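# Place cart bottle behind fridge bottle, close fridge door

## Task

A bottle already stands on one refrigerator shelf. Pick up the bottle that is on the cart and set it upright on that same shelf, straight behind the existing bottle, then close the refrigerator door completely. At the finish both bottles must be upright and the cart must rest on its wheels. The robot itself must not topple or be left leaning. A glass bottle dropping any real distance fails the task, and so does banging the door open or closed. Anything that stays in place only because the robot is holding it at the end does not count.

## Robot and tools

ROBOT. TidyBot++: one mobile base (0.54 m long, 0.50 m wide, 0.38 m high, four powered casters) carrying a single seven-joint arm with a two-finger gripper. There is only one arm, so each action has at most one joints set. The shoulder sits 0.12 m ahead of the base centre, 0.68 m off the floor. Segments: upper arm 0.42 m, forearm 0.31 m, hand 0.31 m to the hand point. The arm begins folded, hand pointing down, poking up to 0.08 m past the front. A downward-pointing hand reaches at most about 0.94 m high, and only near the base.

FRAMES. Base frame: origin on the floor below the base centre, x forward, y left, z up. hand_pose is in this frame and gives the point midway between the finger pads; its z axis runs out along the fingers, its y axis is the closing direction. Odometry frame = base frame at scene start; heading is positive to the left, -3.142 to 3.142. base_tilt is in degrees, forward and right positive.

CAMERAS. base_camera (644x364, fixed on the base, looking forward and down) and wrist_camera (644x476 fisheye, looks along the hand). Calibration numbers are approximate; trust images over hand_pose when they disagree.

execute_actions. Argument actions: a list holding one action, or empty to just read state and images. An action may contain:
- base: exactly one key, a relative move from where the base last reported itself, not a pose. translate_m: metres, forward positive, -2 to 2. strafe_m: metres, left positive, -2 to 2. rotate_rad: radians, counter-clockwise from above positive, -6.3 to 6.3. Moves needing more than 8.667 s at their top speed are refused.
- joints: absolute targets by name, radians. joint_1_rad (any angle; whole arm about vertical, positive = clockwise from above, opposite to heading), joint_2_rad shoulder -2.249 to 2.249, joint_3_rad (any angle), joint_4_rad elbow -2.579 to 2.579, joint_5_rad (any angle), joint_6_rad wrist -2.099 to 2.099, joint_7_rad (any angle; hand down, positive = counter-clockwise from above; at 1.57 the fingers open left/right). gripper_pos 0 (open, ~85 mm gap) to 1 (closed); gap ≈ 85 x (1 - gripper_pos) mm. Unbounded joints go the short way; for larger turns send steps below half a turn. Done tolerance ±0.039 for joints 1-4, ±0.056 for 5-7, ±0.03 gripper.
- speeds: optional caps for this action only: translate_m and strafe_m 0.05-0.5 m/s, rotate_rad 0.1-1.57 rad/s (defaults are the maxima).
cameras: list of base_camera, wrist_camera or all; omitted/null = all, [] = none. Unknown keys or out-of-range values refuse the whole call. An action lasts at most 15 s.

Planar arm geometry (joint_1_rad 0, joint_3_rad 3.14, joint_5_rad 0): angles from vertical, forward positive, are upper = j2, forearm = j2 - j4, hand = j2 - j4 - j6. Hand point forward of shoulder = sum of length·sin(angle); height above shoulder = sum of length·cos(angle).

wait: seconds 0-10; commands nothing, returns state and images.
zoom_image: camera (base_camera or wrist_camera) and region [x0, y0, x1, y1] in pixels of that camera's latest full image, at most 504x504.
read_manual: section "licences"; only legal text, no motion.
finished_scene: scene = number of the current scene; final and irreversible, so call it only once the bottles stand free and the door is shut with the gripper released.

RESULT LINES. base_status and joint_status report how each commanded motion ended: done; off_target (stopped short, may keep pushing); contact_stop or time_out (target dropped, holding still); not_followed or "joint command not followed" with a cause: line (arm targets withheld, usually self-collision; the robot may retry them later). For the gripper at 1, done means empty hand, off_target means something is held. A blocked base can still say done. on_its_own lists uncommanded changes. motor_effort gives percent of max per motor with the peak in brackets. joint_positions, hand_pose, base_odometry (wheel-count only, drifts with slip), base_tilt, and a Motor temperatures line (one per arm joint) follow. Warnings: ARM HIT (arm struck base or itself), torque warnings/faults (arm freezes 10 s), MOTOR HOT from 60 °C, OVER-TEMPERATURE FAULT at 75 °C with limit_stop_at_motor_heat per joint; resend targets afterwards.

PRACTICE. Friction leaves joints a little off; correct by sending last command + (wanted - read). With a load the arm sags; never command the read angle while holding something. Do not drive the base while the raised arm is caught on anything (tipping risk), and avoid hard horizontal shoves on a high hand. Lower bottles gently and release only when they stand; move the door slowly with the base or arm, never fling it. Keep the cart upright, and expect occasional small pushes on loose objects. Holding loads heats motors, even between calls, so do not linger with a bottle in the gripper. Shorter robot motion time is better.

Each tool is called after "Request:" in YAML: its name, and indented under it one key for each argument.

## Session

Request:
execute_actions:
  actions:
    - {"joints":{"joint_6_rad":0.45}}

Scene clock: 1.57 s.
Motor temperatures (°C, as the motors report them): [32 28 29 32 31 42 38]
base_odometry: x=+0.000 y=+0.000 heading=+0.000 (m, m, rad; odometry frame)
base_tilt: forward=-0.2 right=+0.1 (deg)
base_status: not commanded
joint_positions: joint_1_rad=+0.044 joint_2_rad=-0.348 joint_3_rad=+3.103 joint_4_rad=-2.539 joint_5_rad=-0.017 joint_6_rad=+0.446 joint_7_rad=+1.521 gripper_pos=+0.000
joint_status: all done
motor_effort: joint_1_rad=+0(0) joint_2_rad=-7(7) joint_3_rad=+0(0) joint_4_rad=+18(19) joint_5_rad=+0(0) joint_6_rad=+10(9) joint_7_rad=-1(1) (%)
hand_pose: x=+0.5375 y=-0.0021 z=+0.8404 quat_wxyz=(-0.011, +0.766, -0.026, +0.643) (m; base frame)
pictures: base_camera, wrist_camera
camera_calibration (this result's frames):
wrist_camera: T_world_to_cam=[[-0.0813362, -0.995139, -0.0555225, 0.0807657], [-0.222049, 0.0723995, -0.972344, 0.984731], [0.971637, -0.0667581, -0.226858, -0.186998], [0, 0, 0, 1]] pos_world=[0.406922, -0.0034046, 0.91956]
Images, in order (width x height): base_camera 644x364, wrist_camera 644x476.

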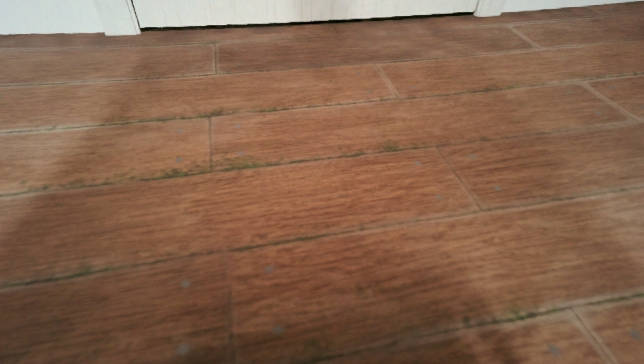

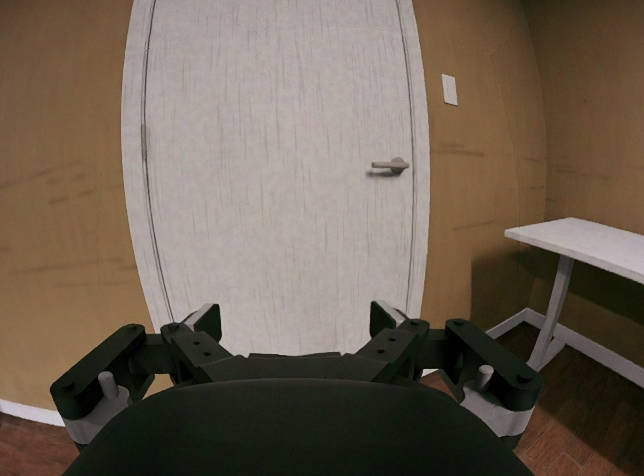

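Request:
execute_actions:
  actions:
    - {"base":{"rotate_rad":1.75}}

Scene clock: 4.80 s.
Motor temperatures (°C, as the motors report them): [32 28 29 32 31 42 38]
base_odometry: x=+0.000 y=+0.000 heading=+1.749 (m, m, rad; odometry frame)
base_tilt: forward=-0.2 right=+0.1 (deg)
base_status: done
joint_positions: joint_1_rad=+0.044 joint_2_rad=-0.348 joint_3_rad=+3.103 joint_4_rad=-2.539 joint_5_rad=-0.017 joint_6_rad=+0.446 joint_7_rad=+1.521 gripper_pos=+0.000
joint_status: not commanded
motor_effort: joint_1_rad=+0(1) joint_2_rad=-6(8) joint_3_rad=+0(0) joint_4_rad=+18(18) joint_5_rad=+0(0) joint_6_rad=+10(9) joint_7_rad=-1(1) (%)
hand_pose: x=+0.5375 y=-0.0021 z=+0.8404 quat_wxyz=(-0.011, +0.766, -0.026, +0.643) (m; base frame)
pictures: base_camera, wrist_camera
camera_calibration (this result's frames):
wrist_camera: T_world_to_cam=[[-0.0813328, -0.995139, -0.0555216, 0.0807647], [-0.222049, 0.0723978, -0.972344, 0.984731], [0.971637, -0.066755, -0.226858, -0.186999], [0, 0, 0, 1]] pos_world=[0.406922, -0.00340335, 0.91956]
Images, in order (width x height): base_camera 644x364, wrist_camera 644x476.

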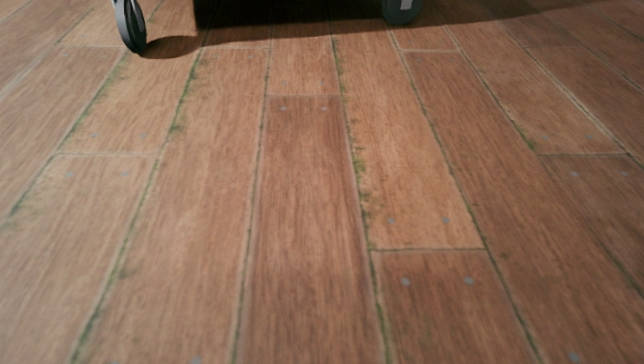

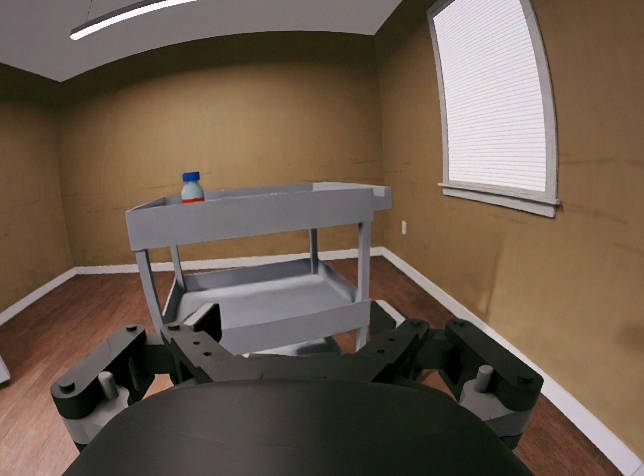

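Request:
execute_actions:
  actions:
    - {"base":{"strafe_m":0.27},"joints":{"joint_1_rad":-0.02,"joint_2_rad":-0.056,"joint_3_rad":3.16,"joint_4_rad":-1.72,"joint_5_rad":0.02,"joint_6_rad":-0.26,"joint_7_rad":1.6}}
  cameras: []

Request:
execute_actions:
  actions:
    - {"base":{"translate_m":0.25}}

Scene clock: 9.13 s.
Motor temperatures (°C, as the motors report them): [32 28 29 32 31 42 38]
base_odometry: x=-0.266 y=-0.049 heading=+1.750 (m, m, rad; odometry frame)
base_tilt: forward=-0.1 right=+0.1 (deg)
base_status: done
joint_positions: joint_1_rad=+0.005 joint_2_rad=-0.080 joint_3_rad=+3.149 joint_4_rad=-1.739 joint_5_rad=-0.017 joint_6_rad=-0.234 joint_7_rad=+1.561 gripper_pos=+0.000
joint_status: all done
motor_effort: joint_1_rad=+0(0) joint_2_rad=-20(21) joint_3_rad=-1(0) joint_4_rad=+21(20) joint_5_rad=+0(1) joint_6_rad=+9(9) joint_7_rad=-1(1) (%)
hand_pose: x=+0.6939 y=-0.0045 z=+0.9744 quat_wxyz=(-0.006, +0.812, -0.015, +0.584) (m; base frame)
pictures: none
No camera images: the call's "cameras" was empty. Leave "cameras" out to get every camera's image.

Scene clock: 10.90 s.
Motor temperatures (°C, as the motors report them): [32 28 29 32 31 42 38]
base_odometry: x=-0.311 y=+0.198 heading=+1.751 (m, m, rad; odometry frame)
base_tilt: forward=-0.2 right=+0.1 (deg)
base_status: done
joint_positions: joint_1_rad=+0.004 joint_2_rad=-0.064 joint_3_rad=+3.149 joint_4_rad=-1.737 joint_5_rad=-0.017 joint_6_rad=-0.237 joint_7_rad=+1.561 gripper_pos=+0.000
joint_status: not commanded
motor_effort: joint_1_rad=+0(1) joint_2_rad=-21(24) joint_3_rad=+0(0) joint_4_rad=+21(22) joint_5_rad=+0(0) joint_6_rad=+8(10) joint_7_rad=-1(1) (%)
hand_pose: x=+0.6984 y=-0.0044 z=+0.9657 quat_wxyz=(-0.006, +0.816, -0.015, +0.577) (m; base frame)
pictures: base_camera, wrist_camera
camera_calibration (this result's frames):
wrist_camera: T_world_to_cam=[[-0.0723367, -0.997102, -0.0235543, 0.0612789], [-0.380642, 0.0494277, -0.9234, 1.20588], [0.921889, -0.05783, -0.383115, -0.129458], [0, 0, 0, 1]] pos_world=[0.582786, -0.00598893, 1.06535]
Images, in order (width x height): base_camera 644x364, wrist_camera 644x476.

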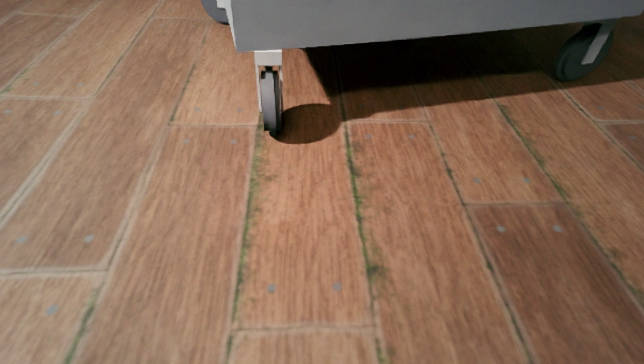

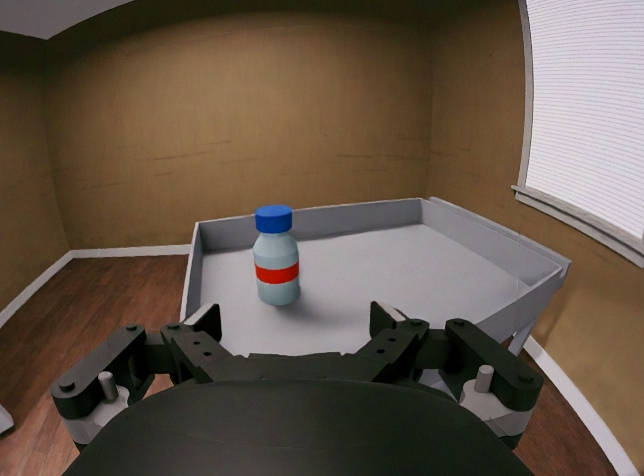

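Request:
execute_actions:
  actions:
    - {"base":{"strafe_m":0.028},"joints":{"joint_2_rad":-0.015,"joint_4_rad":-1.805,"joint_6_rad":-0.13}}
  cameras: []

Request:
execute_actions:
  actions:
    - {"base":{"translate_m":0.17},"speeds":{"translate_m":0.2}}
  cameras: ["wrist_camera"]

Scene clock: 13.90 s.
Motor temperatures (°C, as the motors report them): [32 28 29 32 31 42 38]
base_odometry: x=-0.339 y=+0.193 heading=+1.751 (m, m, rad; odometry frame)
base_tilt: forward=-0.1 right=+0.2 (deg)
base_status: done
joint_positions: joint_1_rad=-0.004 joint_2_rad=-0.032 joint_3_rad=+3.154 joint_4_rad=-1.791 joint_5_rad=-0.017 joint_6_rad=-0.155 joint_7_rad=+1.561 gripper_pos=+0.000
joint_status: all done
motor_effort: joint_1_rad=+1(2) joint_2_rad=-22(24) joint_3_rad=+0(3) joint_4_rad=+21(22) joint_5_rad=+0(0) joint_6_rad=+9(10) joint_7_rad=-1(1) (%)
hand_pose: x=+0.7076 y=-0.0030 z=+0.9390 quat_wxyz=(-0.007, +0.817, -0.014, +0.576) (m; base frame)
pictures: none
No camera images: the call's "cameras" was empty. Leave "cameras" out to get every camera's image.

Scene clock: 15.50 s.
Motor temperatures (°C, as the motors report them): [32 28 29 32 31 42 38]
base_odometry: x=-0.369 y=+0.360 heading=+1.751 (m, m, rad; odometry frame)
base_tilt: forward=-0.2 right=+0.1 (deg)
base_status: done
joint_positions: joint_1_rad=-0.004 joint_2_rad=-0.026 joint_3_rad=+3.154 joint_4_rad=-1.791 joint_5_rad=-0.017 joint_6_rad=-0.153 joint_7_rad=+1.561 gripper_pos=+0.000
joint_status: not commanded
motor_effort: joint_1_rad=+0(0) joint_2_rad=-23(25) joint_3_rad=-1(1) joint_4_rad=+21(22) joint_5_rad=+0(0) joint_6_rad=+9(10) joint_7_rad=-1(1) (%)
hand_pose: x=+0.7093 y=-0.0030 z=+0.9359 quat_wxyz=(-0.007, +0.818, -0.014, +0.574) (m; base frame)
pictures: wrist_camera
camera_calibration (this result's frames):
wrist_camera: T_world_to_cam=[[-0.0706564, -0.997241, -0.0227521, 0.0608403], [-0.387261, 0.0484439, -0.920696, 1.18463], [0.919259, -0.0562421, -0.389616, -0.142864], [0, 0, 0, 1]] pos_world=[0.594388, -0.00475046, 1.0364]
Images, in order (width x height): wrist_camera 644x476.

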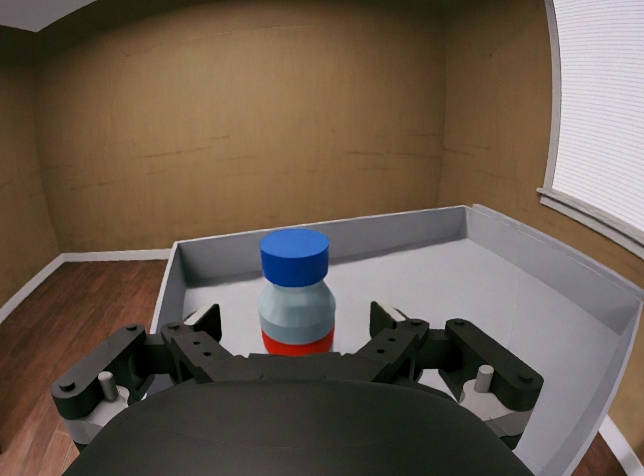

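Request:
execute_actions:
  actions:
    - {"base":{"translate_m":0.078},"speeds":{"translate_m":0.1}}
  cameras: ["wrist_camera"]

Request:
execute_actions:
  actions:
    - {"joints":{"gripper_pos":1.0}}
  cameras: ["wrist_camera"]

Scene clock: 18.30 s.
Motor temperatures (°C, as the motors report them): [32 28 29 32 31 42 38]
base_odometry: x=-0.384 y=+0.437 heading=+1.752 (m, m, rad; odometry frame)
base_tilt: forward=-0.1 right=+0.1 (deg)
base_status: done
joint_positions: joint_1_rad=-0.004 joint_2_rad=-0.024 joint_3_rad=+3.154 joint_4_rad=-1.791 joint_5_rad=-0.017 joint_6_rad=-0.153 joint_7_rad=+1.561 gripper_pos=+0.000
joint_status: not commanded
motor_effort: joint_1_rad=+0(1) joint_2_rad=-23(25) joint_3_rad=-1(0) joint_4_rad=+21(21) joint_5_rad=+0(0) joint_6_rad=+9(9) joint_7_rad=-1(1) (%)
hand_pose: x=+0.7100 y=-0.0030 z=+0.9345 quat_wxyz=(-0.007, +0.819, -0.014, +0.573) (m; base frame)
pictures: wrist_camera
camera_calibration (this result's frames):
wrist_camera: T_world_to_cam=[[-0.0707122, -0.997241, -0.0225841, 0.0607389], [-0.389269, 0.0484337, -0.91985, 1.18423], [0.918406, -0.0562533, -0.391619, -0.141555], [0, 0, 0, 1]] pos_world=[0.595283, -0.00474815, 1.03525]
Images, in order (width x height): wrist_camera 644x476.

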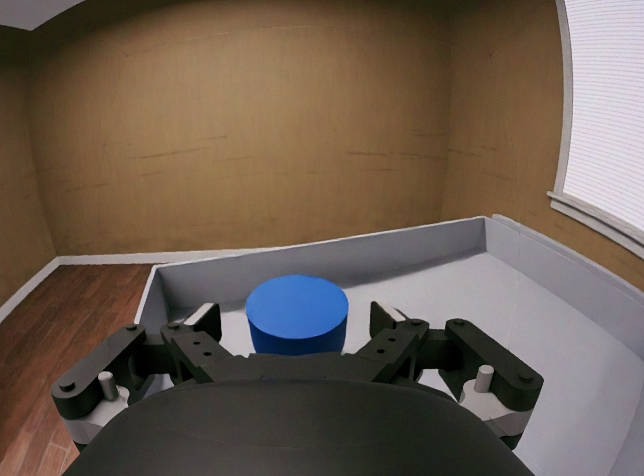

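Scene clock: 19.40 s.
Motor temperatures (°C, as the motors report them): [32 28 29 32 31 42 38]
base_odometry: x=-0.384 y=+0.437 heading=+1.752 (m, m, rad; odometry frame)
base_tilt: forward=-0.2 right=+0.1 (deg)
base_status: not commanded
joint_positions: joint_1_rad=-0.004 joint_2_rad=-0.024 joint_3_rad=+3.154 joint_4_rad=-1.791 joint_5_rad=-0.017 joint_6_rad=-0.152 joint_7_rad=+1.561 gripper_pos=+0.433
joint_status: gripper_pos off_target (ended at +0.433, target +1.000)
motor_effort: joint_1_rad=+0(1) joint_2_rad=-21(23) joint_3_rad=-1(2) joint_4_rad=+20(21) joint_5_rad=+0(1) joint_6_rad=+9(9) joint_7_rad=-1(0) (%)
hand_pose: x=+0.7101 y=-0.0031 z=+0.9347 quat_wxyz=(-0.007, +0.819, -0.014, +0.574) (m; base frame)
pictures: wrist_camera
camera_calibration (this result's frames):
wrist_camera: T_world_to_cam=[[-0.0708352, -0.997233, -0.0225637, 0.0607221], [-0.388509, 0.0484166, -0.920172, 1.18425], [0.918718, -0.0564143, -0.390863, -0.142477], [0, 0, 0, 1]] pos_world=[0.595289, -0.004821, 1.0354]
Images, in order (width x height): wrist_camera 644x476.

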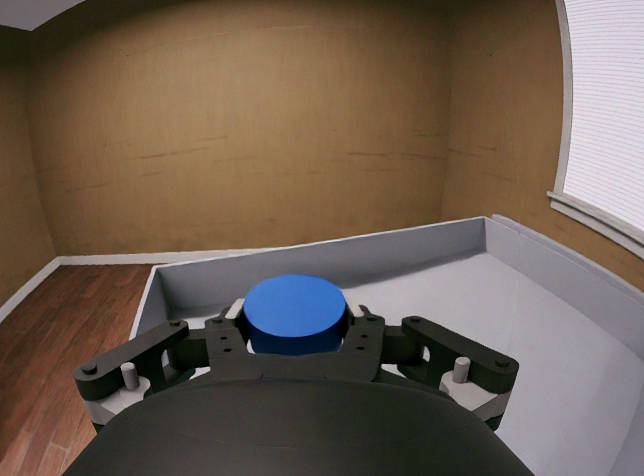

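Request:
execute_actions:
  actions:
    - {"joints":{"joint_2_rad":-0.26,"joint_4_rad":-1.56,"joint_6_rad":-0.56,"gripper_pos":1.0}}
  cameras: []

Request:
execute_actions:
  actions:
    - {"base":{"translate_m":-0.2},"speeds":{"translate_m":0.3}}
  cameras: ["wrist_camera"]

Scene clock: 22.60 s.
Motor temperatures (°C, as the motors report them): [32 28 29 32 31 42 38]
base_odometry: x=-0.384 y=+0.437 heading=+1.752 (m, m, rad; odometry frame)
base_tilt: forward=-0.1 right=+0.1 (deg)
base_status: not commanded
joint_positions: joint_1_rad=-0.004 joint_2_rad=-0.241 joint_3_rad=+3.154 joint_4_rad=-1.592 joint_5_rad=-0.017 joint_6_rad=-0.562 joint_7_rad=+1.561 gripper_pos=+0.433
joint_status: gripper_pos off_target (ended at +0.433, target +1.000); the others done
motor_effort: joint_1_rad=+0(0) joint_2_rad=-18(30) joint_3_rad=+0(0) joint_4_rad=+25(27) joint_5_rad=+0(0) joint_6_rad=+13(14) joint_7_rad=-1(1) (%)
hand_pose: x=+0.6189 y=-0.0011 z=+1.0548 quat_wxyz=(-0.010, +0.817, -0.012, +0.577) (m; base frame)
pictures: none
No camera images: the call's "cameras" was empty. Leave "cameras" out to get every camera's image.

Scene clock: 24.23 s.
Motor temperatures (°C, as the motors report them): [32 28 29 32 31 42 38]
base_odometry: x=-0.348 y=+0.240 heading=+1.752 (m, m, rad; odometry frame)
base_tilt: forward=-0.1 right=+0.2 (deg)
base_status: done
joint_positions: joint_1_rad=-0.005 joint_2_rad=-0.240 joint_3_rad=+3.156 joint_4_rad=-1.592 joint_5_rad=-0.016 joint_6_rad=-0.567 joint_7_rad=+1.561 gripper_pos=+0.433
joint_status: not commanded
motor_effort: joint_1_rad=+1(3) joint_2_rad=-17(23) joint_3_rad=-1(6) joint_4_rad=+25(26) joint_5_rad=+0(2) joint_6_rad=+13(14) joint_7_rad=-1(1) (%)
hand_pose: x=+0.6188 y=-0.0022 z=+1.0529 quat_wxyz=(-0.009, +0.819, -0.012, +0.574) (m; base frame)
pictures: wrist_camera
camera_calibration (this result's frames):
wrist_camera: T_world_to_cam=[[-0.0649034, -0.997609, -0.0237452, 0.055378], [-0.387922, 0.0471473, -0.920485, 1.25742], [0.919404, -0.0505313, -0.390055, -0.0136454], [0, 0, 0, 1]] pos_world=[0.50392, -0.00472773, 1.15343]
Images, in order (width x height): wrist_camera 644x476.

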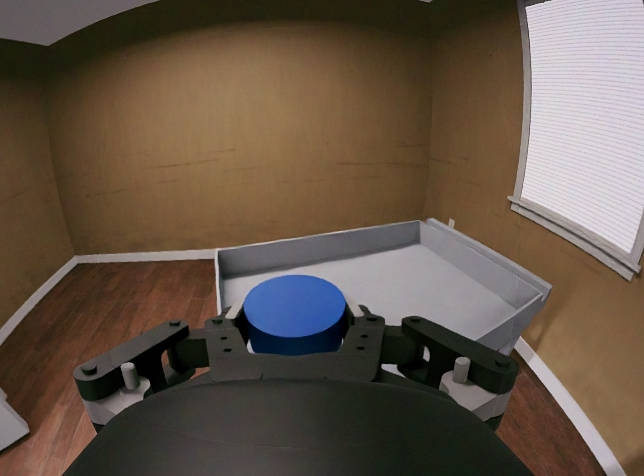

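Request:
execute_actions:
  actions:
    - {"base":{"rotate_rad":1.59},"speeds":{"rotate_rad":0.9}}

Scene clock: 27.50 s.
Motor temperatures (°C, as the motors report them): [32 28 29 32 31 42 38]
base_odometry: x=-0.348 y=+0.240 heading=-2.942 (m, m, rad; odometry frame)
base_tilt: forward=-0.2 right=+0.1 (deg)
base_status: done
joint_positions: joint_1_rad=-0.008 joint_2_rad=-0.240 joint_3_rad=+3.157 joint_4_rad=-1.592 joint_5_rad=-0.016 joint_6_rad=-0.567 joint_7_rad=+1.561 gripper_pos=+0.433
joint_status: not commanded
motor_effort: joint_1_rad=+0(2) joint_2_rad=-18(19) joint_3_rad=-1(3) joint_4_rad=+25(25) joint_5_rad=+0(1) joint_6_rad=+14(13) joint_7_rad=-1(1) (%)
hand_pose: x=+0.6188 y=-0.0013 z=+1.0529 quat_wxyz=(-0.009, +0.819, -0.011, +0.574) (m; base frame)
pictures: base_camera, wrist_camera
camera_calibration (this result's frames):
wrist_camera: T_world_to_cam=[[-0.062857, -0.997735, -0.0239398, 0.0552366], [-0.38804, 0.0465323, -0.920467, 1.25743], [0.919496, -0.0485681, -0.390087, -0.0136349], [0, 0, 0, 1]] pos_world=[0.503942, -0.00406164, 1.15342]
Images, in order (width x height): base_camera 644x364, wrist_camera 644x476.

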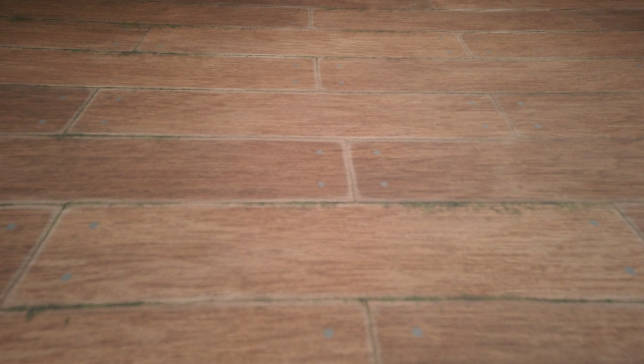

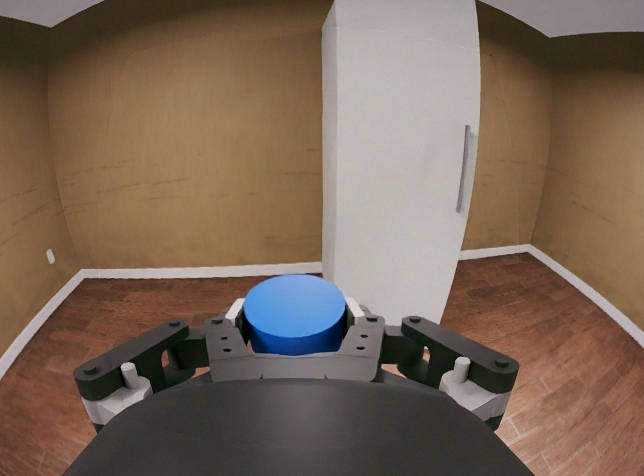

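Request:
execute_actions:
  actions:
    - {"base":{"translate_m":0.75},"joints":{"joint_2_rad":-0.68,"joint_4_rad":-1.93,"joint_6_rad":-0.65,"gripper_pos":1.0},"speeds":{"translate_m":0.4}}
  cameras: ["base_camera"]

Request:
execute_actions:
  actions:
    - {"base":{"strafe_m":-1.0},"speeds":{"strafe_m":0.4}}

Scene clock: 38.40 s.
Motor temperatures (°C, as the motors report them): [32 28 29 32 31 42 38]
base_odometry: x=-1.083 y=+0.090 heading=-2.941 (m, m, rad; odometry frame)
base_tilt: forward=-0.2 right=+0.1 (deg)
base_status: done
joint_positions: joint_1_rad=-0.008 joint_2_rad=-0.648 joint_3_rad=+3.157 joint_4_rad=-1.936 joint_5_rad=-0.016 joint_6_rad=-0.655 joint_7_rad=+1.561 gripper_pos=+0.433
joint_status: gripper_pos off_target (ended at +0.433, target +1.000); the others done
motor_effort: joint_1_rad=+0(0) joint_2_rad=-2(17) joint_3_rad=+0(0) joint_4_rad=+25(26) joint_5_rad=+0(0) joint_6_rad=+13(15) joint_7_rad=-1(1) (%)
hand_pose: x=+0.4570 y=-0.0003 z=+0.9919 quat_wxyz=(-0.013, +0.826, -0.011, +0.564) (m; base frame)
pictures: base_camera
Images, in order (width x height): base_camera 644x364.

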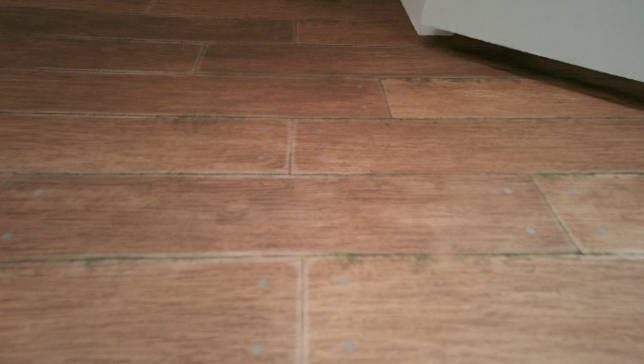

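Scene clock: 42.07 s.
Motor temperatures (°C, as the motors report them): [32 28 29 32 31 42 38]
base_odometry: x=-1.283 y=+1.070 heading=-2.940 (m, m, rad; odometry frame)
base_tilt: forward=-0.1 right=+0.1 (deg)
base_status: done
joint_positions: joint_1_rad=-0.008 joint_2_rad=-0.648 joint_3_rad=+3.159 joint_4_rad=-1.936 joint_5_rad=-0.016 joint_6_rad=-0.655 joint_7_rad=+1.561 gripper_pos=+0.433
joint_status: not commanded
motor_effort: joint_1_rad=+0(1) joint_2_rad=-1(2) joint_3_rad=+0(2) joint_4_rad=+25(25) joint_5_rad=+0(1) joint_6_rad=+13(13) joint_7_rad=-1(1) (%)
hand_pose: x=+0.4570 y=-0.0009 z=+0.9918 quat_wxyz=(-0.013, +0.826, -0.012, +0.564) (m; base frame)
pictures: base_camera, wrist_camera
camera_calibration (this result's frames):
wrist_camera: T_world_to_cam=[[-0.0601829, -0.997775, -0.0286986, 0.0475245], [-0.411101, 0.0509751, -0.910164, 1.13868], [0.909601, -0.0429783, -0.413254, 0.138871], [0, 0, 0, 1]] pos_world=[0.344655, -0.00465715, 1.09514]
Images, in order (width x height): base_camera 644x364, wrist_camera 644x476.

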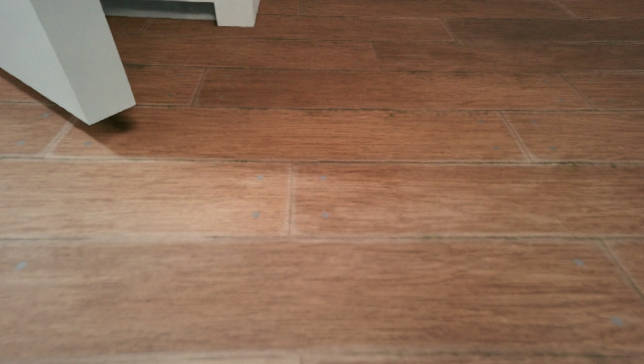

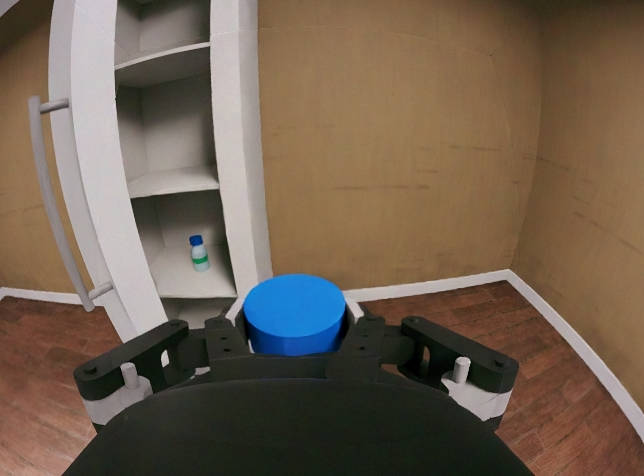

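Request:
execute_actions:
  actions:
    - {"base":{"strafe_m":-0.03}}
  cameras: []

Request:
execute_actions:
  actions:
    - {"base":{"translate_m":0.51},"speeds":{"translate_m":0.35}}
  cameras: ["base_camera"]

Request:
execute_actions:
  actions:
    - {"base":{"strafe_m":0.53},"speeds":{"strafe_m":0.09}}

Scene clock: 45.20 s.
Motor temperatures (°C, as the motors report them): [32 28 29 32 31 42 38]
base_odometry: x=-1.289 y=+1.099 heading=-2.940 (m, m, rad; odometry frame)
base_tilt: forward=-0.1 right=+0.1 (deg)
base_status: done
joint_positions: joint_1_rad=-0.008 joint_2_rad=-0.648 joint_3_rad=+3.163 joint_4_rad=-1.936 joint_5_rad=-0.016 joint_6_rad=-0.655 joint_7_rad=+1.561 gripper_pos=+0.433
joint_status: not commanded
motor_effort: joint_1_rad=+0(0) joint_2_rad=-2(3) joint_3_rad=+0(2) joint_4_rad=+25(25) joint_5_rad=+0(1) joint_6_rad=+13(13) joint_7_rad=-1(1) (%)
hand_pose: x=+0.4570 y=-0.0029 z=+0.9918 quat_wxyz=(-0.013, +0.826, -0.014, +0.564) (m; base frame)
pictures: none
No camera images: the call's "cameras" was empty. Leave "cameras" out to get every camera's image.

Scene clock: 47.73 s.
Motor temperatures (°C, as the motors report them): [32 28 29 32 31 42 38]
base_odometry: x=-1.789 y=+0.997 heading=-2.940 (m, m, rad; odometry frame)
base_tilt: forward=-0.2 right=+0.1 (deg)
base_status: done
joint_positions: joint_1_rad=-0.008 joint_2_rad=-0.653 joint_3_rad=+3.163 joint_4_rad=-1.936 joint_5_rad=-0.016 joint_6_rad=-0.657 joint_7_rad=+1.561 gripper_pos=+0.433
joint_status: not commanded
motor_effort: joint_1_rad=+1(0) joint_2_rad=-1(5) joint_3_rad=-1(0) joint_4_rad=+24(25) joint_5_rad=+0(0) joint_6_rad=+13(13) joint_7_rad=-1(1) (%)
hand_pose: x=+0.4553 y=-0.0029 z=+0.9930 quat_wxyz=(-0.013, +0.825, -0.014, +0.565) (m; base frame)
pictures: base_camera
Images, in order (width x height): base_camera 644x364.

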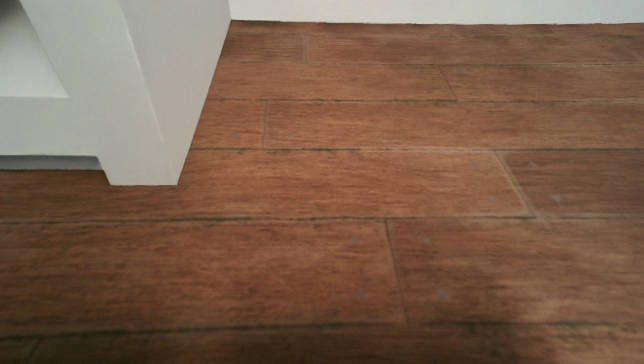

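Scene clock: 58.40 s.
Motor temperatures (°C, as the motors report them): [32 27 29 32 31 42 38]
base_odometry: x=-1.692 y=+0.522 heading=-2.941 (m, m, rad; odometry frame)
base_tilt: forward=-0.2 right=+0.1 (deg)
base_status: strafe_m time_out (by the wheels' count: +0.485 of +0.530)
joint_positions: joint_1_rad=-0.008 joint_2_rad=-0.654 joint_3_rad=+3.158 joint_4_rad=-1.938 joint_5_rad=-0.009 joint_6_rad=-0.658 joint_7_rad=+1.562 gripper_pos=+0.433
joint_status: not commanded
motor_effort: joint_1_rad=+0(2) joint_2_rad=-2(8) joint_3_rad=-1(11) joint_4_rad=+25(26) joint_5_rad=+0(4) joint_6_rad=+13(14) joint_7_rad=-1(0) (%)
hand_pose: x=+0.4547 y=-0.0016 z=+0.9921 quat_wxyz=(-0.010, +0.825, -0.010, +0.565) (m; base frame)
pictures: base_camera, wrist_camera
camera_calibration (this result's frames):
wrist_camera: T_world_to_cam=[[-0.0605361, -0.997928, -0.0217874, 0.0399728], [-0.409169, 0.0447183, -0.911362, 1.13842], [0.910448, -0.0462555, -0.411029, 0.138476], [0, 0, 0, 1]] pos_world=[0.342153, -0.00461318, 1.09531]
Images, in order (width x height): base_camera 644x364, wrist_camera 644x476.

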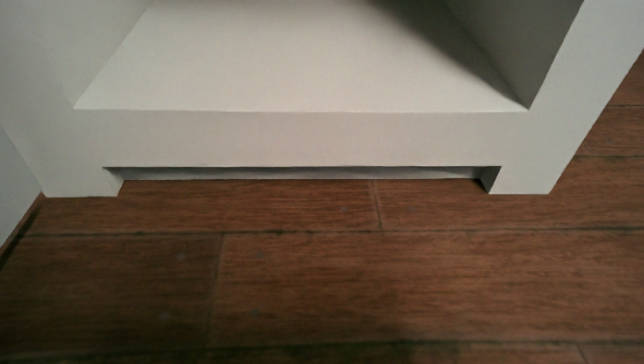

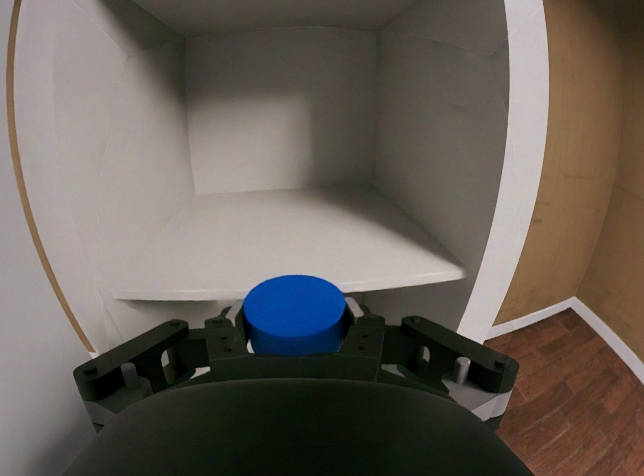

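Request:
execute_actions:
  actions:
    - {"base":{"strafe_m":0.06},"speeds":{"strafe_m":0.08}}
  cameras: []

Request:
execute_actions:
  actions:
    - {"base":{"strafe_m":-0.05},"speeds":{"strafe_m":0.15}}
  cameras: []

Request:
execute_actions:
  actions:
    - {"base":{"translate_m":-0.5},"speeds":{"translate_m":0.35}}
  cameras: []

Request:
execute_actions:
  actions:
    - {"joints":{"joint_2_rad":0.82,"joint_4_rad":-1.21,"joint_6_rad":0.235,"gripper_pos":1.0}}

Scene clock: 63.23 s.
Motor temperatures (°C, as the motors report them): [32 27 29 32 31 42 38]
base_odometry: x=-1.692 y=+0.522 heading=-2.941 (m, m, rad; odometry frame)
base_tilt: forward=-0.1 right=+0.1 (deg)
base_status: strafe_m time_out (by the wheels' count: +0.000 of +0.060)
joint_positions: joint_1_rad=-0.009 joint_2_rad=-0.656 joint_3_rad=+3.158 joint_4_rad=-1.939 joint_5_rad=-0.006 joint_6_rad=-0.659 joint_7_rad=+1.562 gripper_pos=+0.433
joint_status: not commanded
motor_effort: joint_1_rad=+0(2) joint_2_rad=-1(5) joint_3_rad=+0(11) joint_4_rad=+25(27) joint_5_rad=+0(4) joint_6_rad=+13(14) joint_7_rad=-1(1) (%)
hand_pose: x=+0.4541 y=-0.0020 z=+0.9919 quat_wxyz=(-0.008, +0.825, -0.009, +0.565) (m; base frame)
pictures: none
No camera images: the call's "cameras" was empty. Leave "cameras" out to get every camera's image.

not run: a stop came earlier in this reply.

not run: a stop came earlier in this reply.

not run: a stop came earlier in this reply.

The door is at its stop at about 80°, so I'll back off it.

Request:
execute_actions:
  actions:
    - {"base":{"strafe_m":-0.04},"speeds":{"strafe_m":0.15}}
  cameras: []

Request:
execute_actions:
  actions:
    - {"base":{"translate_m":-0.5},"speeds":{"translate_m":0.35}}
  cameras: []

Request:
execute_actions:
  actions:
    - {"joints":{"joint_2_rad":0.82,"joint_4_rad":-1.21,"joint_6_rad":0.235,"gripper_pos":1.0}}

Scene clock: 65.37 s.
Motor temperatures (°C, as the motors report them): [32 27 29 32 31 42 38]
base_odometry: x=-1.700 y=+0.561 heading=-2.941 (m, m, rad; odometry frame)
base_tilt: forward=-0.2 right=+0.1 (deg)
base_status: done
joint_positions: joint_1_rad=-0.009 joint_2_rad=-0.656 joint_3_rad=+3.163 joint_4_rad=-1.939 joint_5_rad=-0.006 joint_6_rad=-0.659 joint_7_rad=+1.562 gripper_pos=+0.433
joint_status: not commanded
motor_effort: joint_1_rad=+0(0) joint_2_rad=-1(2) joint_3_rad=-1(1) joint_4_rad=+25(25) joint_5_rad=+0(0) joint_6_rad=+12(13) joint_7_rad=-1(1) (%)
hand_pose: x=+0.4541 y=-0.0042 z=+0.9919 quat_wxyz=(-0.008, +0.825, -0.011, +0.565) (m; base frame)
pictures: none
No camera images: the call's "cameras" was empty. Leave "cameras" out to get every camera's image.

Scene clock: 67.87 s.
Motor temperatures (°C, as the motors report them): [32 27 29 32 31 42 38]
base_odometry: x=-1.210 y=+0.660 heading=-2.942 (m, m, rad; odometry frame)
base_tilt: forward=-0.1 right=+0.1 (deg)
base_status: done
joint_positions: joint_1_rad=-0.009 joint_2_rad=-0.658 joint_3_rad=+3.163 joint_4_rad=-1.939 joint_5_rad=-0.006 joint_6_rad=-0.659 joint_7_rad=+1.562 gripper_pos=+0.433
joint_status: not commanded
motor_effort: joint_1_rad=+0(1) joint_2_rad=-2(5) joint_3_rad=-1(1) joint_4_rad=+25(25) joint_5_rad=+0(0) joint_6_rad=+13(14) joint_7_rad=-1(1) (%)
hand_pose: x=+0.4535 y=-0.0042 z=+0.9924 quat_wxyz=(-0.008, +0.825, -0.011, +0.565) (m; base frame)
pictures: none
No camera images: the call's "cameras" was empty. Leave "cameras" out to get every camera's image.

Scene clock: 70.60 s.
Motor temperatures (°C, as the motors report them): [32 27 29 32 31 42 38]
base_odometry: x=-1.210 y=+0.660 heading=-2.942 (m, m, rad; odometry frame)
base_tilt: forward=-0.1 right=+0.1 (deg)
base_status: not commanded
joint_positions: joint_1_rad=-0.009 joint_2_rad=+0.850 joint_3_rad=+3.163 joint_4_rad=-1.255 joint_5_rad=-0.006 joint_6_rad=+0.182 joint_7_rad=+1.562 gripper_pos=+0.433
joint_status: joint_4_rad off_target (ended at -1.255, target -1.210); gripper_pos off_target (ended at +0.433, target +1.000); the others done
motor_effort: joint_1_rad=+0(0) joint_2_rad=-57(61) joint_3_rad=-1(1) joint_4_rad=+23(25) joint_5_rad=+1(0) joint_6_rad=+13(13) joint_7_rad=-1(1) (%)
hand_pose: x=+0.9979 y=-0.0033 z=+0.6914 quat_wxyz=(+0.004, +0.820, -0.004, +0.572) (m; base frame)
pictures: base_camera, wrist_camera
camera_calibration (this result's frames):
wrist_camera: T_world_to_cam=[[-0.0661543, -0.997784, 0.00717836, 0.0502249], [-0.393052, 0.019446, -0.919311, 1.07604], [0.917133, -0.0636378, -0.393467, -0.498644], [0, 0, 0, 1]] pos_world=[0.883587, -0.00254384, 0.792658]
Images, in order (width x height): base_camera 644x364, wrist_camera 644x476.

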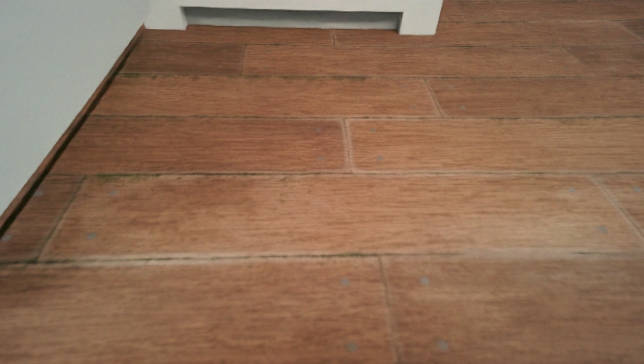

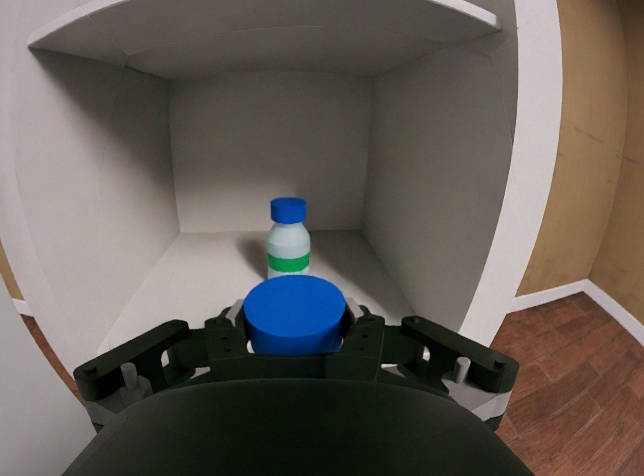

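Request:
execute_actions:
  actions:
    - {"joints":{"joint_1_rad":-0.215,"joint_2_rad":0.785,"gripper_pos":1.0}}
  cameras: ["wrist_camera"]

Scene clock: 77.00 s.
Motor temperatures (°C, as the motors report them): [32 28 29 33 31 42 38]
base_odometry: x=-1.210 y=+0.660 heading=-2.942 (m, m, rad; odometry frame)
base_tilt: forward=-0.1 right=+0.1 (deg)
base_status: not commanded
joint_positions: joint_1_rad=-0.222 joint_2_rad=+0.850 joint_3_rad=+3.156 joint_4_rad=-1.255 joint_5_rad=-0.006 joint_6_rad=+0.182 joint_7_rad=+1.562 gripper_pos=+0.433
joint_status: joint_2_rad off_target (ended at +0.850, target +0.785); gripper_pos off_target (ended at +0.433, target +1.000); the others done
motor_effort: joint_1_rad=+0(6) joint_2_rad=-59(60) joint_3_rad=-2(3) joint_4_rad=+23(23) joint_5_rad=+0(0) joint_6_rad=+13(13) joint_7_rad=-1(1) (%)
hand_pose: x=+0.9780 y=+0.1862 z=+0.6922 quat_wxyz=(-0.060, +0.816, +0.084, +0.569) (m; base frame)
pictures: wrist_camera
camera_calibration (this result's frames):
wrist_camera: T_world_to_cam=[[0.150395, -0.988623, 0.00248978, 0.0276557], [-0.387859, -0.0613193, -0.919677, 1.07552], [0.909366, 0.137349, -0.392668, -0.498436], [0, 0, 0, 1]] pos_world=[0.866254, 0.161751, 0.793346]
Images, in order (width x height): wrist_camera 644x476.

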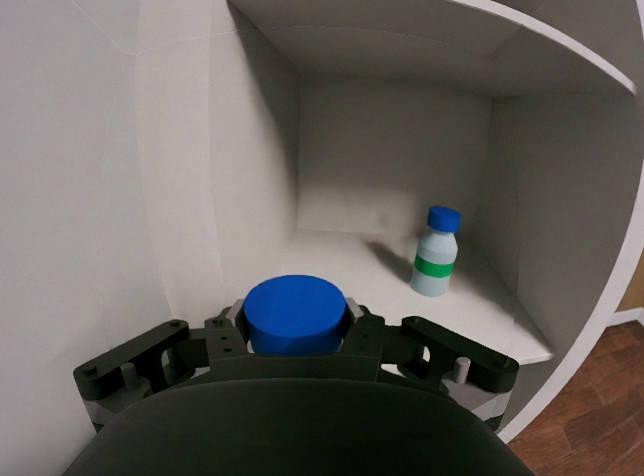

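Request:
execute_actions:
  actions:
    - {"base":{"strafe_m":-0.025},"speeds":{"strafe_m":0.08}}
  cameras: []

Request:
execute_actions:
  actions:
    - {"base":{"translate_m":0.385},"speeds":{"translate_m":0.18}}

Scene clock: 80.33 s.
Motor temperatures (°C, as the motors report them): [32 28 29 33 31 42 38]
base_odometry: x=-1.215 y=+0.685 heading=-2.942 (m, m, rad; odometry frame)
base_tilt: forward=-0.1 right=+0.1 (deg)
base_status: done
joint_positions: joint_1_rad=-0.216 joint_2_rad=+0.849 joint_3_rad=+3.158 joint_4_rad=-1.254 joint_5_rad=-0.006 joint_6_rad=+0.182 joint_7_rad=+1.562 gripper_pos=+0.433
joint_status: not commanded
motor_effort: joint_1_rad=+1(5) joint_2_rad=-58(59) joint_3_rad=-1(1) joint_4_rad=+23(23) joint_5_rad=+0(0) joint_6_rad=+13(13) joint_7_rad=-1(1) (%)
hand_pose: x=+0.9794 y=+0.1806 z=+0.6930 quat_wxyz=(-0.058, +0.815, +0.081, +0.570) (m; base frame)
pictures: none
No camera images: the call's "cameras" was empty. Leave "cameras" out to get every camera's image.

Scene clock: 83.17 s.
Motor temperatures (°C, as the motors report them): [32 28 29 33 31 42 38]
base_odometry: x=-1.592 y=+0.609 heading=-2.942 (m, m, rad; odometry frame)
base_tilt: forward=-0.1 right=+0.1 (deg)
base_status: done
joint_positions: joint_1_rad=-0.216 joint_2_rad=+0.846 joint_3_rad=+3.158 joint_4_rad=-1.251 joint_5_rad=-0.006 joint_6_rad=+0.184 joint_7_rad=+1.562 gripper_pos=+0.433
joint_status: not commanded
motor_effort: joint_1_rad=+0(2) joint_2_rad=-57(60) joint_3_rad=-1(0) joint_4_rad=+23(24) joint_5_rad=+0(0) joint_6_rad=+13(14) joint_7_rad=-1(1) (%)
hand_pose: x=+0.9804 y=+0.1808 z=+0.6984 quat_wxyz=(-0.058, +0.813, +0.081, +0.574) (m; base frame)
pictures: base_camera, wrist_camera
camera_calibration (this result's frames):
wrist_camera: T_world_to_cam=[[0.143992, -0.989575, 0.00290045, 0.0282018], [-0.379129, -0.0578734, -0.923532, 1.07528], [0.914072, 0.131881, -0.38351, -0.507451], [0, 0, 0, 1]] pos_world=[0.867456, 0.157061, 0.798365]
Images, in order (width x height): base_camera 644x364, wrist_camera 644x476.

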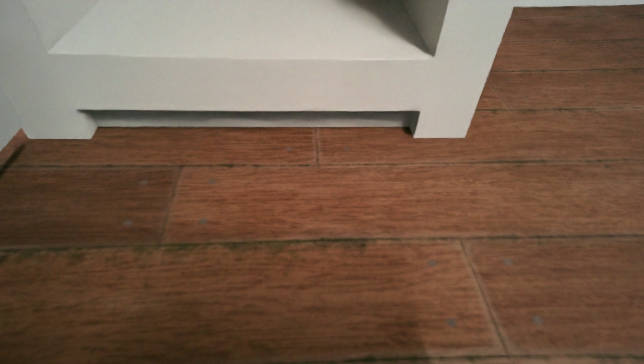

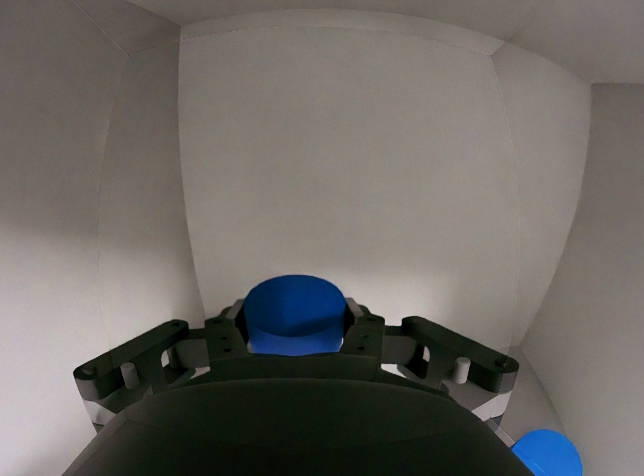

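Request:
execute_actions:
  actions:
    - {"joints":{"joint_2_rad":0.865,"joint_6_rad":0.285,"gripper_pos":1.0}}
  cameras: []

Request:
execute_actions:
  actions:
    - {"joints":{"joint_2_rad":0.895,"gripper_pos":1.0}}
  cameras: []

Scene clock: 85.20 s.
Motor temperatures (°C, as the motors report them): [32 28 29 33 31 42 38]
base_odometry: x=-1.592 y=+0.609 heading=-2.942 (m, m, rad; odometry frame)
base_tilt: forward=-0.1 right=+0.1 (deg)
base_status: not commanded
joint_positions: joint_1_rad=-0.216 joint_2_rad=+0.893 joint_3_rad=+3.158 joint_4_rad=-1.249 joint_5_rad=-0.006 joint_6_rad=+0.233 joint_7_rad=+1.562 gripper_pos=+0.433
joint_status: gripper_pos off_target (ended at +0.433, target +1.000); the others done
motor_effort: joint_1_rad=+0(0) joint_2_rad=-60(62) joint_3_rad=-1(1) joint_4_rad=+23(24) joint_5_rad=+0(0) joint_6_rad=+14(14) joint_7_rad=-1(1) (%)
hand_pose: x=+0.9860 y=+0.1821 z=+0.6726 quat_wxyz=(-0.058, +0.812, +0.081, +0.575) (m; base frame)
pictures: none
No camera images: the call's "cameras" was empty. Leave "cameras" out to get every camera's image.

Scene clock: 85.87 s.
Motor temperatures (°C, as the motors report them): [32 28 29 33 31 42 38]
base_odometry: x=-1.592 y=+0.609 heading=-2.942 (m, m, rad; odometry frame)
base_tilt: forward=-0.1 right=+0.2 (deg)
base_status: not commanded
joint_positions: joint_1_rad=-0.216 joint_2_rad=+0.906 joint_3_rad=+3.158 joint_4_rad=-1.248 joint_5_rad=-0.006 joint_6_rad=+0.239 joint_7_rad=+1.562 gripper_pos=+0.433
joint_status: gripper_pos off_target (ended at +0.433, target +1.000); the others done
motor_effort: joint_1_rad=+0(2) joint_2_rad=-59(59) joint_3_rad=+0(3) joint_4_rad=+22(23) joint_5_rad=+0(1) joint_6_rad=+13(13) joint_7_rad=-1(1) (%)
hand_pose: x=+0.9869 y=+0.1823 z=+0.6634 quat_wxyz=(-0.058, +0.813, +0.082, +0.573) (m; base frame)
pictures: none
No camera images: the call's "cameras" was empty. Leave "cameras" out to get every camera's image.

Request:
execute_actions:
  actions:
    - {"joints":{"joint_2_rad":0.915,"joint_4_rad":-1.235,"joint_6_rad":0.255,"gripper_pos":1.0}}
  cameras: []

Scene clock: 87.67 s.
Motor temperatures (°C, as the motors report them): [32 29 29 33 31 42 38]
base_odometry: x=-1.592 y=+0.609 heading=-2.942 (m, m, rad; odometry frame)
base_tilt: forward=-0.1 right=+0.1 (deg)
base_status: not commanded
joint_positions: joint_1_rad=-0.216 joint_2_rad=+0.906 joint_3_rad=+3.158 joint_4_rad=-1.248 joint_5_rad=-0.006 joint_6_rad=+0.239 joint_7_rad=+1.562 gripper_pos=+0.433
joint_status: gripper_pos off_target (ended at +0.433, target +1.000); the others done
motor_effort: joint_1_rad=+0(0) joint_2_rad=-54(57) joint_3_rad=-1(1) joint_4_rad=+20(22) joint_5_rad=+0(0) joint_6_rad=+10(12) joint_7_rad=-1(1) (%)
hand_pose: x=+0.9869 y=+0.1823 z=+0.6631 quat_wxyz=(-0.058, +0.814, +0.082, +0.573) (m; base frame)
pictures: none
No camera images: the call's "cameras" was empty. Leave "cameras" out to get every camera's image.

Request:
execute_actions:
  actions:
    - {"joints":{"gripper_pos":0.0}}
  cameras: []

Request:
execute_actions:
  actions:
    - {"base":{"translate_m":-0.18},"speeds":{"translate_m":0.12}}
  cameras: ["wrist_camera"]

Scene clock: 90.00 s.
Motor temperatures (°C, as the motors report them): [32 29 29 33 31 42 38]
base_odometry: x=-1.592 y=+0.609 heading=-2.942 (m, m, rad; odometry frame)
base_tilt: forward=-0.1 right=+0.1 (deg)
base_status: not commanded
joint_positions: joint_1_rad=-0.216 joint_2_rad=+0.907 joint_3_rad=+3.158 joint_4_rad=-1.248 joint_5_rad=-0.006 joint_6_rad=+0.239 joint_7_rad=+1.562 gripper_pos=+0.000
joint_status: all done
motor_effort: joint_1_rad=+0(2) joint_2_rad=-52(56) joint_3_rad=-1(2) joint_4_rad=+18(20) joint_5_rad=+0(0) joint_6_rad=+9(11) joint_7_rad=-1(1) (%)
hand_pose: x=+0.9869 y=+0.1823 z=+0.6629 quat_wxyz=(-0.058, +0.814, +0.082, +0.573) (m; base frame)
pictures: none
No camera images: the call's "cameras" was empty. Leave "cameras" out to get every camera's image.

Scene clock: 92.07 s.
Motor temperatures (°C, as the motors report them): [32 29 29 33 31 42 38]
base_odometry: x=-1.416 y=+0.645 heading=-2.943 (m, m, rad; odometry frame)
base_tilt: forward=-0.1 right=+0.1 (deg)
base_status: done
joint_positions: joint_1_rad=-0.216 joint_2_rad=+0.907 joint_3_rad=+3.158 joint_4_rad=-1.248 joint_5_rad=-0.006 joint_6_rad=+0.239 joint_7_rad=+1.562 gripper_pos=+0.000
joint_status: not commanded
motor_effort: joint_1_rad=+0(4) joint_2_rad=-52(54) joint_3_rad=-1(2) joint_4_rad=+18(19) joint_5_rad=+0(0) joint_6_rad=+9(9) joint_7_rad=-1(1) (%)
hand_pose: x=+0.9869 y=+0.1823 z=+0.6629 quat_wxyz=(-0.058, +0.814, +0.082, +0.573) (m; base frame)
pictures: wrist_camera
camera_calibration (this result's frames):
wrist_camera: T_world_to_cam=[[0.144466, -0.989502, 0.00382635, 0.0277511], [-0.380772, -0.0591605, -0.922775, 1.04643], [0.913314, 0.131853, -0.385321, -0.525242], [0, 0, 0, 1]] pos_world=[0.874154, 0.158622, 0.763127]
Images, in order (width x height): wrist_camera 644x476.

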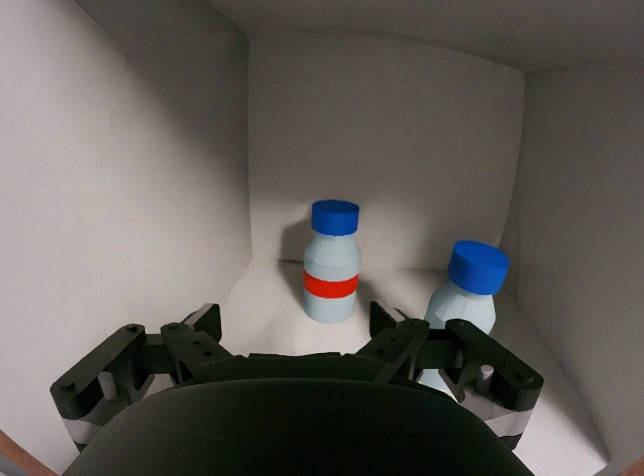

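Request:
execute_actions:
  actions:
    - {"base":{"strafe_m":-0.132},"joints":{"joint_2_rad":0.93},"speeds":{"strafe_m":0.12}}
  cameras: ["wrist_camera"]

Scene clock: 95.47 s.
Motor temperatures (°C, as the motors report them): [32 29 29 33 32 42 38]
base_odometry: x=-1.441 y=+0.774 heading=-2.943 (m, m, rad; odometry frame)
base_tilt: forward=-0.1 right=+0.1 (deg)
base_status: done
joint_positions: joint_1_rad=-0.215 joint_2_rad=+0.912 joint_3_rad=+3.158 joint_4_rad=-1.248 joint_5_rad=-0.006 joint_6_rad=+0.239 joint_7_rad=+1.562 gripper_pos=+0.000
joint_status: all done
motor_effort: joint_1_rad=+0(5) joint_2_rad=-52(54) joint_3_rad=-1(2) joint_4_rad=+18(19) joint_5_rad=+0(0) joint_6_rad=+9(9) joint_7_rad=-1(1) (%)
hand_pose: x=+0.9871 y=+0.1810 z=+0.6584 quat_wxyz=(-0.057, +0.815, +0.081, +0.571) (m; base frame)
pictures: wrist_camera
camera_calibration (this result's frames):
wrist_camera: T_world_to_cam=[[0.142993, -0.989714, 0.00431124, 0.0275958], [-0.385394, -0.0596925, -0.920819, 1.04565], [0.911605, 0.130009, -0.389966, -0.521874], [0, 0, 0, 1]] pos_world=[0.874784, 0.157578, 0.75922]
Images, in order (width x height): wrist_camera 644x476.

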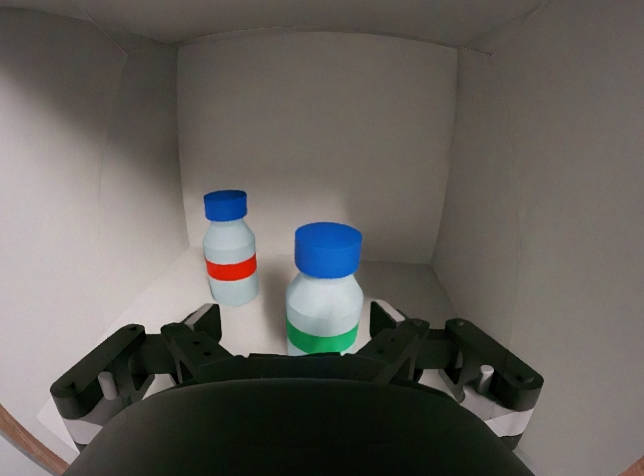

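Request:
execute_actions:
  actions:
    - {"base":{"translate_m":0.085},"speeds":{"translate_m":0.08}}
  cameras: ["wrist_camera"]

Scene clock: 98.30 s.
Motor temperatures (°C, as the motors report them): [32 29 29 33 32 42 38]
base_odometry: x=-1.525 y=+0.758 heading=-2.944 (m, m, rad; odometry frame)
base_tilt: forward=-0.2 right=+0.1 (deg)
base_status: done
joint_positions: joint_1_rad=-0.215 joint_2_rad=+0.912 joint_3_rad=+3.158 joint_4_rad=-1.248 joint_5_rad=-0.006 joint_6_rad=+0.239 joint_7_rad=+1.562 gripper_pos=+0.000
joint_status: not commanded
motor_effort: joint_1_rad=+0(1) joint_2_rad=-53(54) joint_3_rad=-1(1) joint_4_rad=+19(19) joint_5_rad=+0(0) joint_6_rad=+9(10) joint_7_rad=-1(1) (%)
hand_pose: x=+0.9871 y=+0.1810 z=+0.6579 quat_wxyz=(-0.057, +0.815, +0.081, +0.571) (m; base frame)
pictures: wrist_camera
camera_calibration (this result's frames):
wrist_camera: T_world_to_cam=[[0.142996, -0.989714, 0.0043562, 0.0275653], [-0.385955, -0.0598157, -0.920576, 1.04554], [0.911367, 0.129958, -0.390539, -0.52147], [0, 0, 0, 1]] pos_world=[0.874841, 0.157591, 0.758725]
Images, in order (width x height): wrist_camera 644x476.

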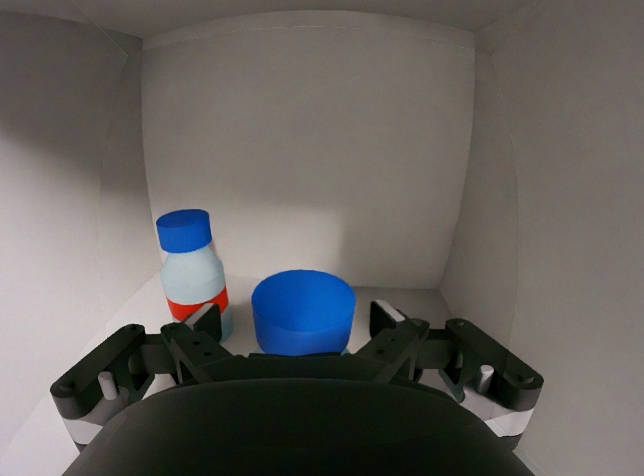

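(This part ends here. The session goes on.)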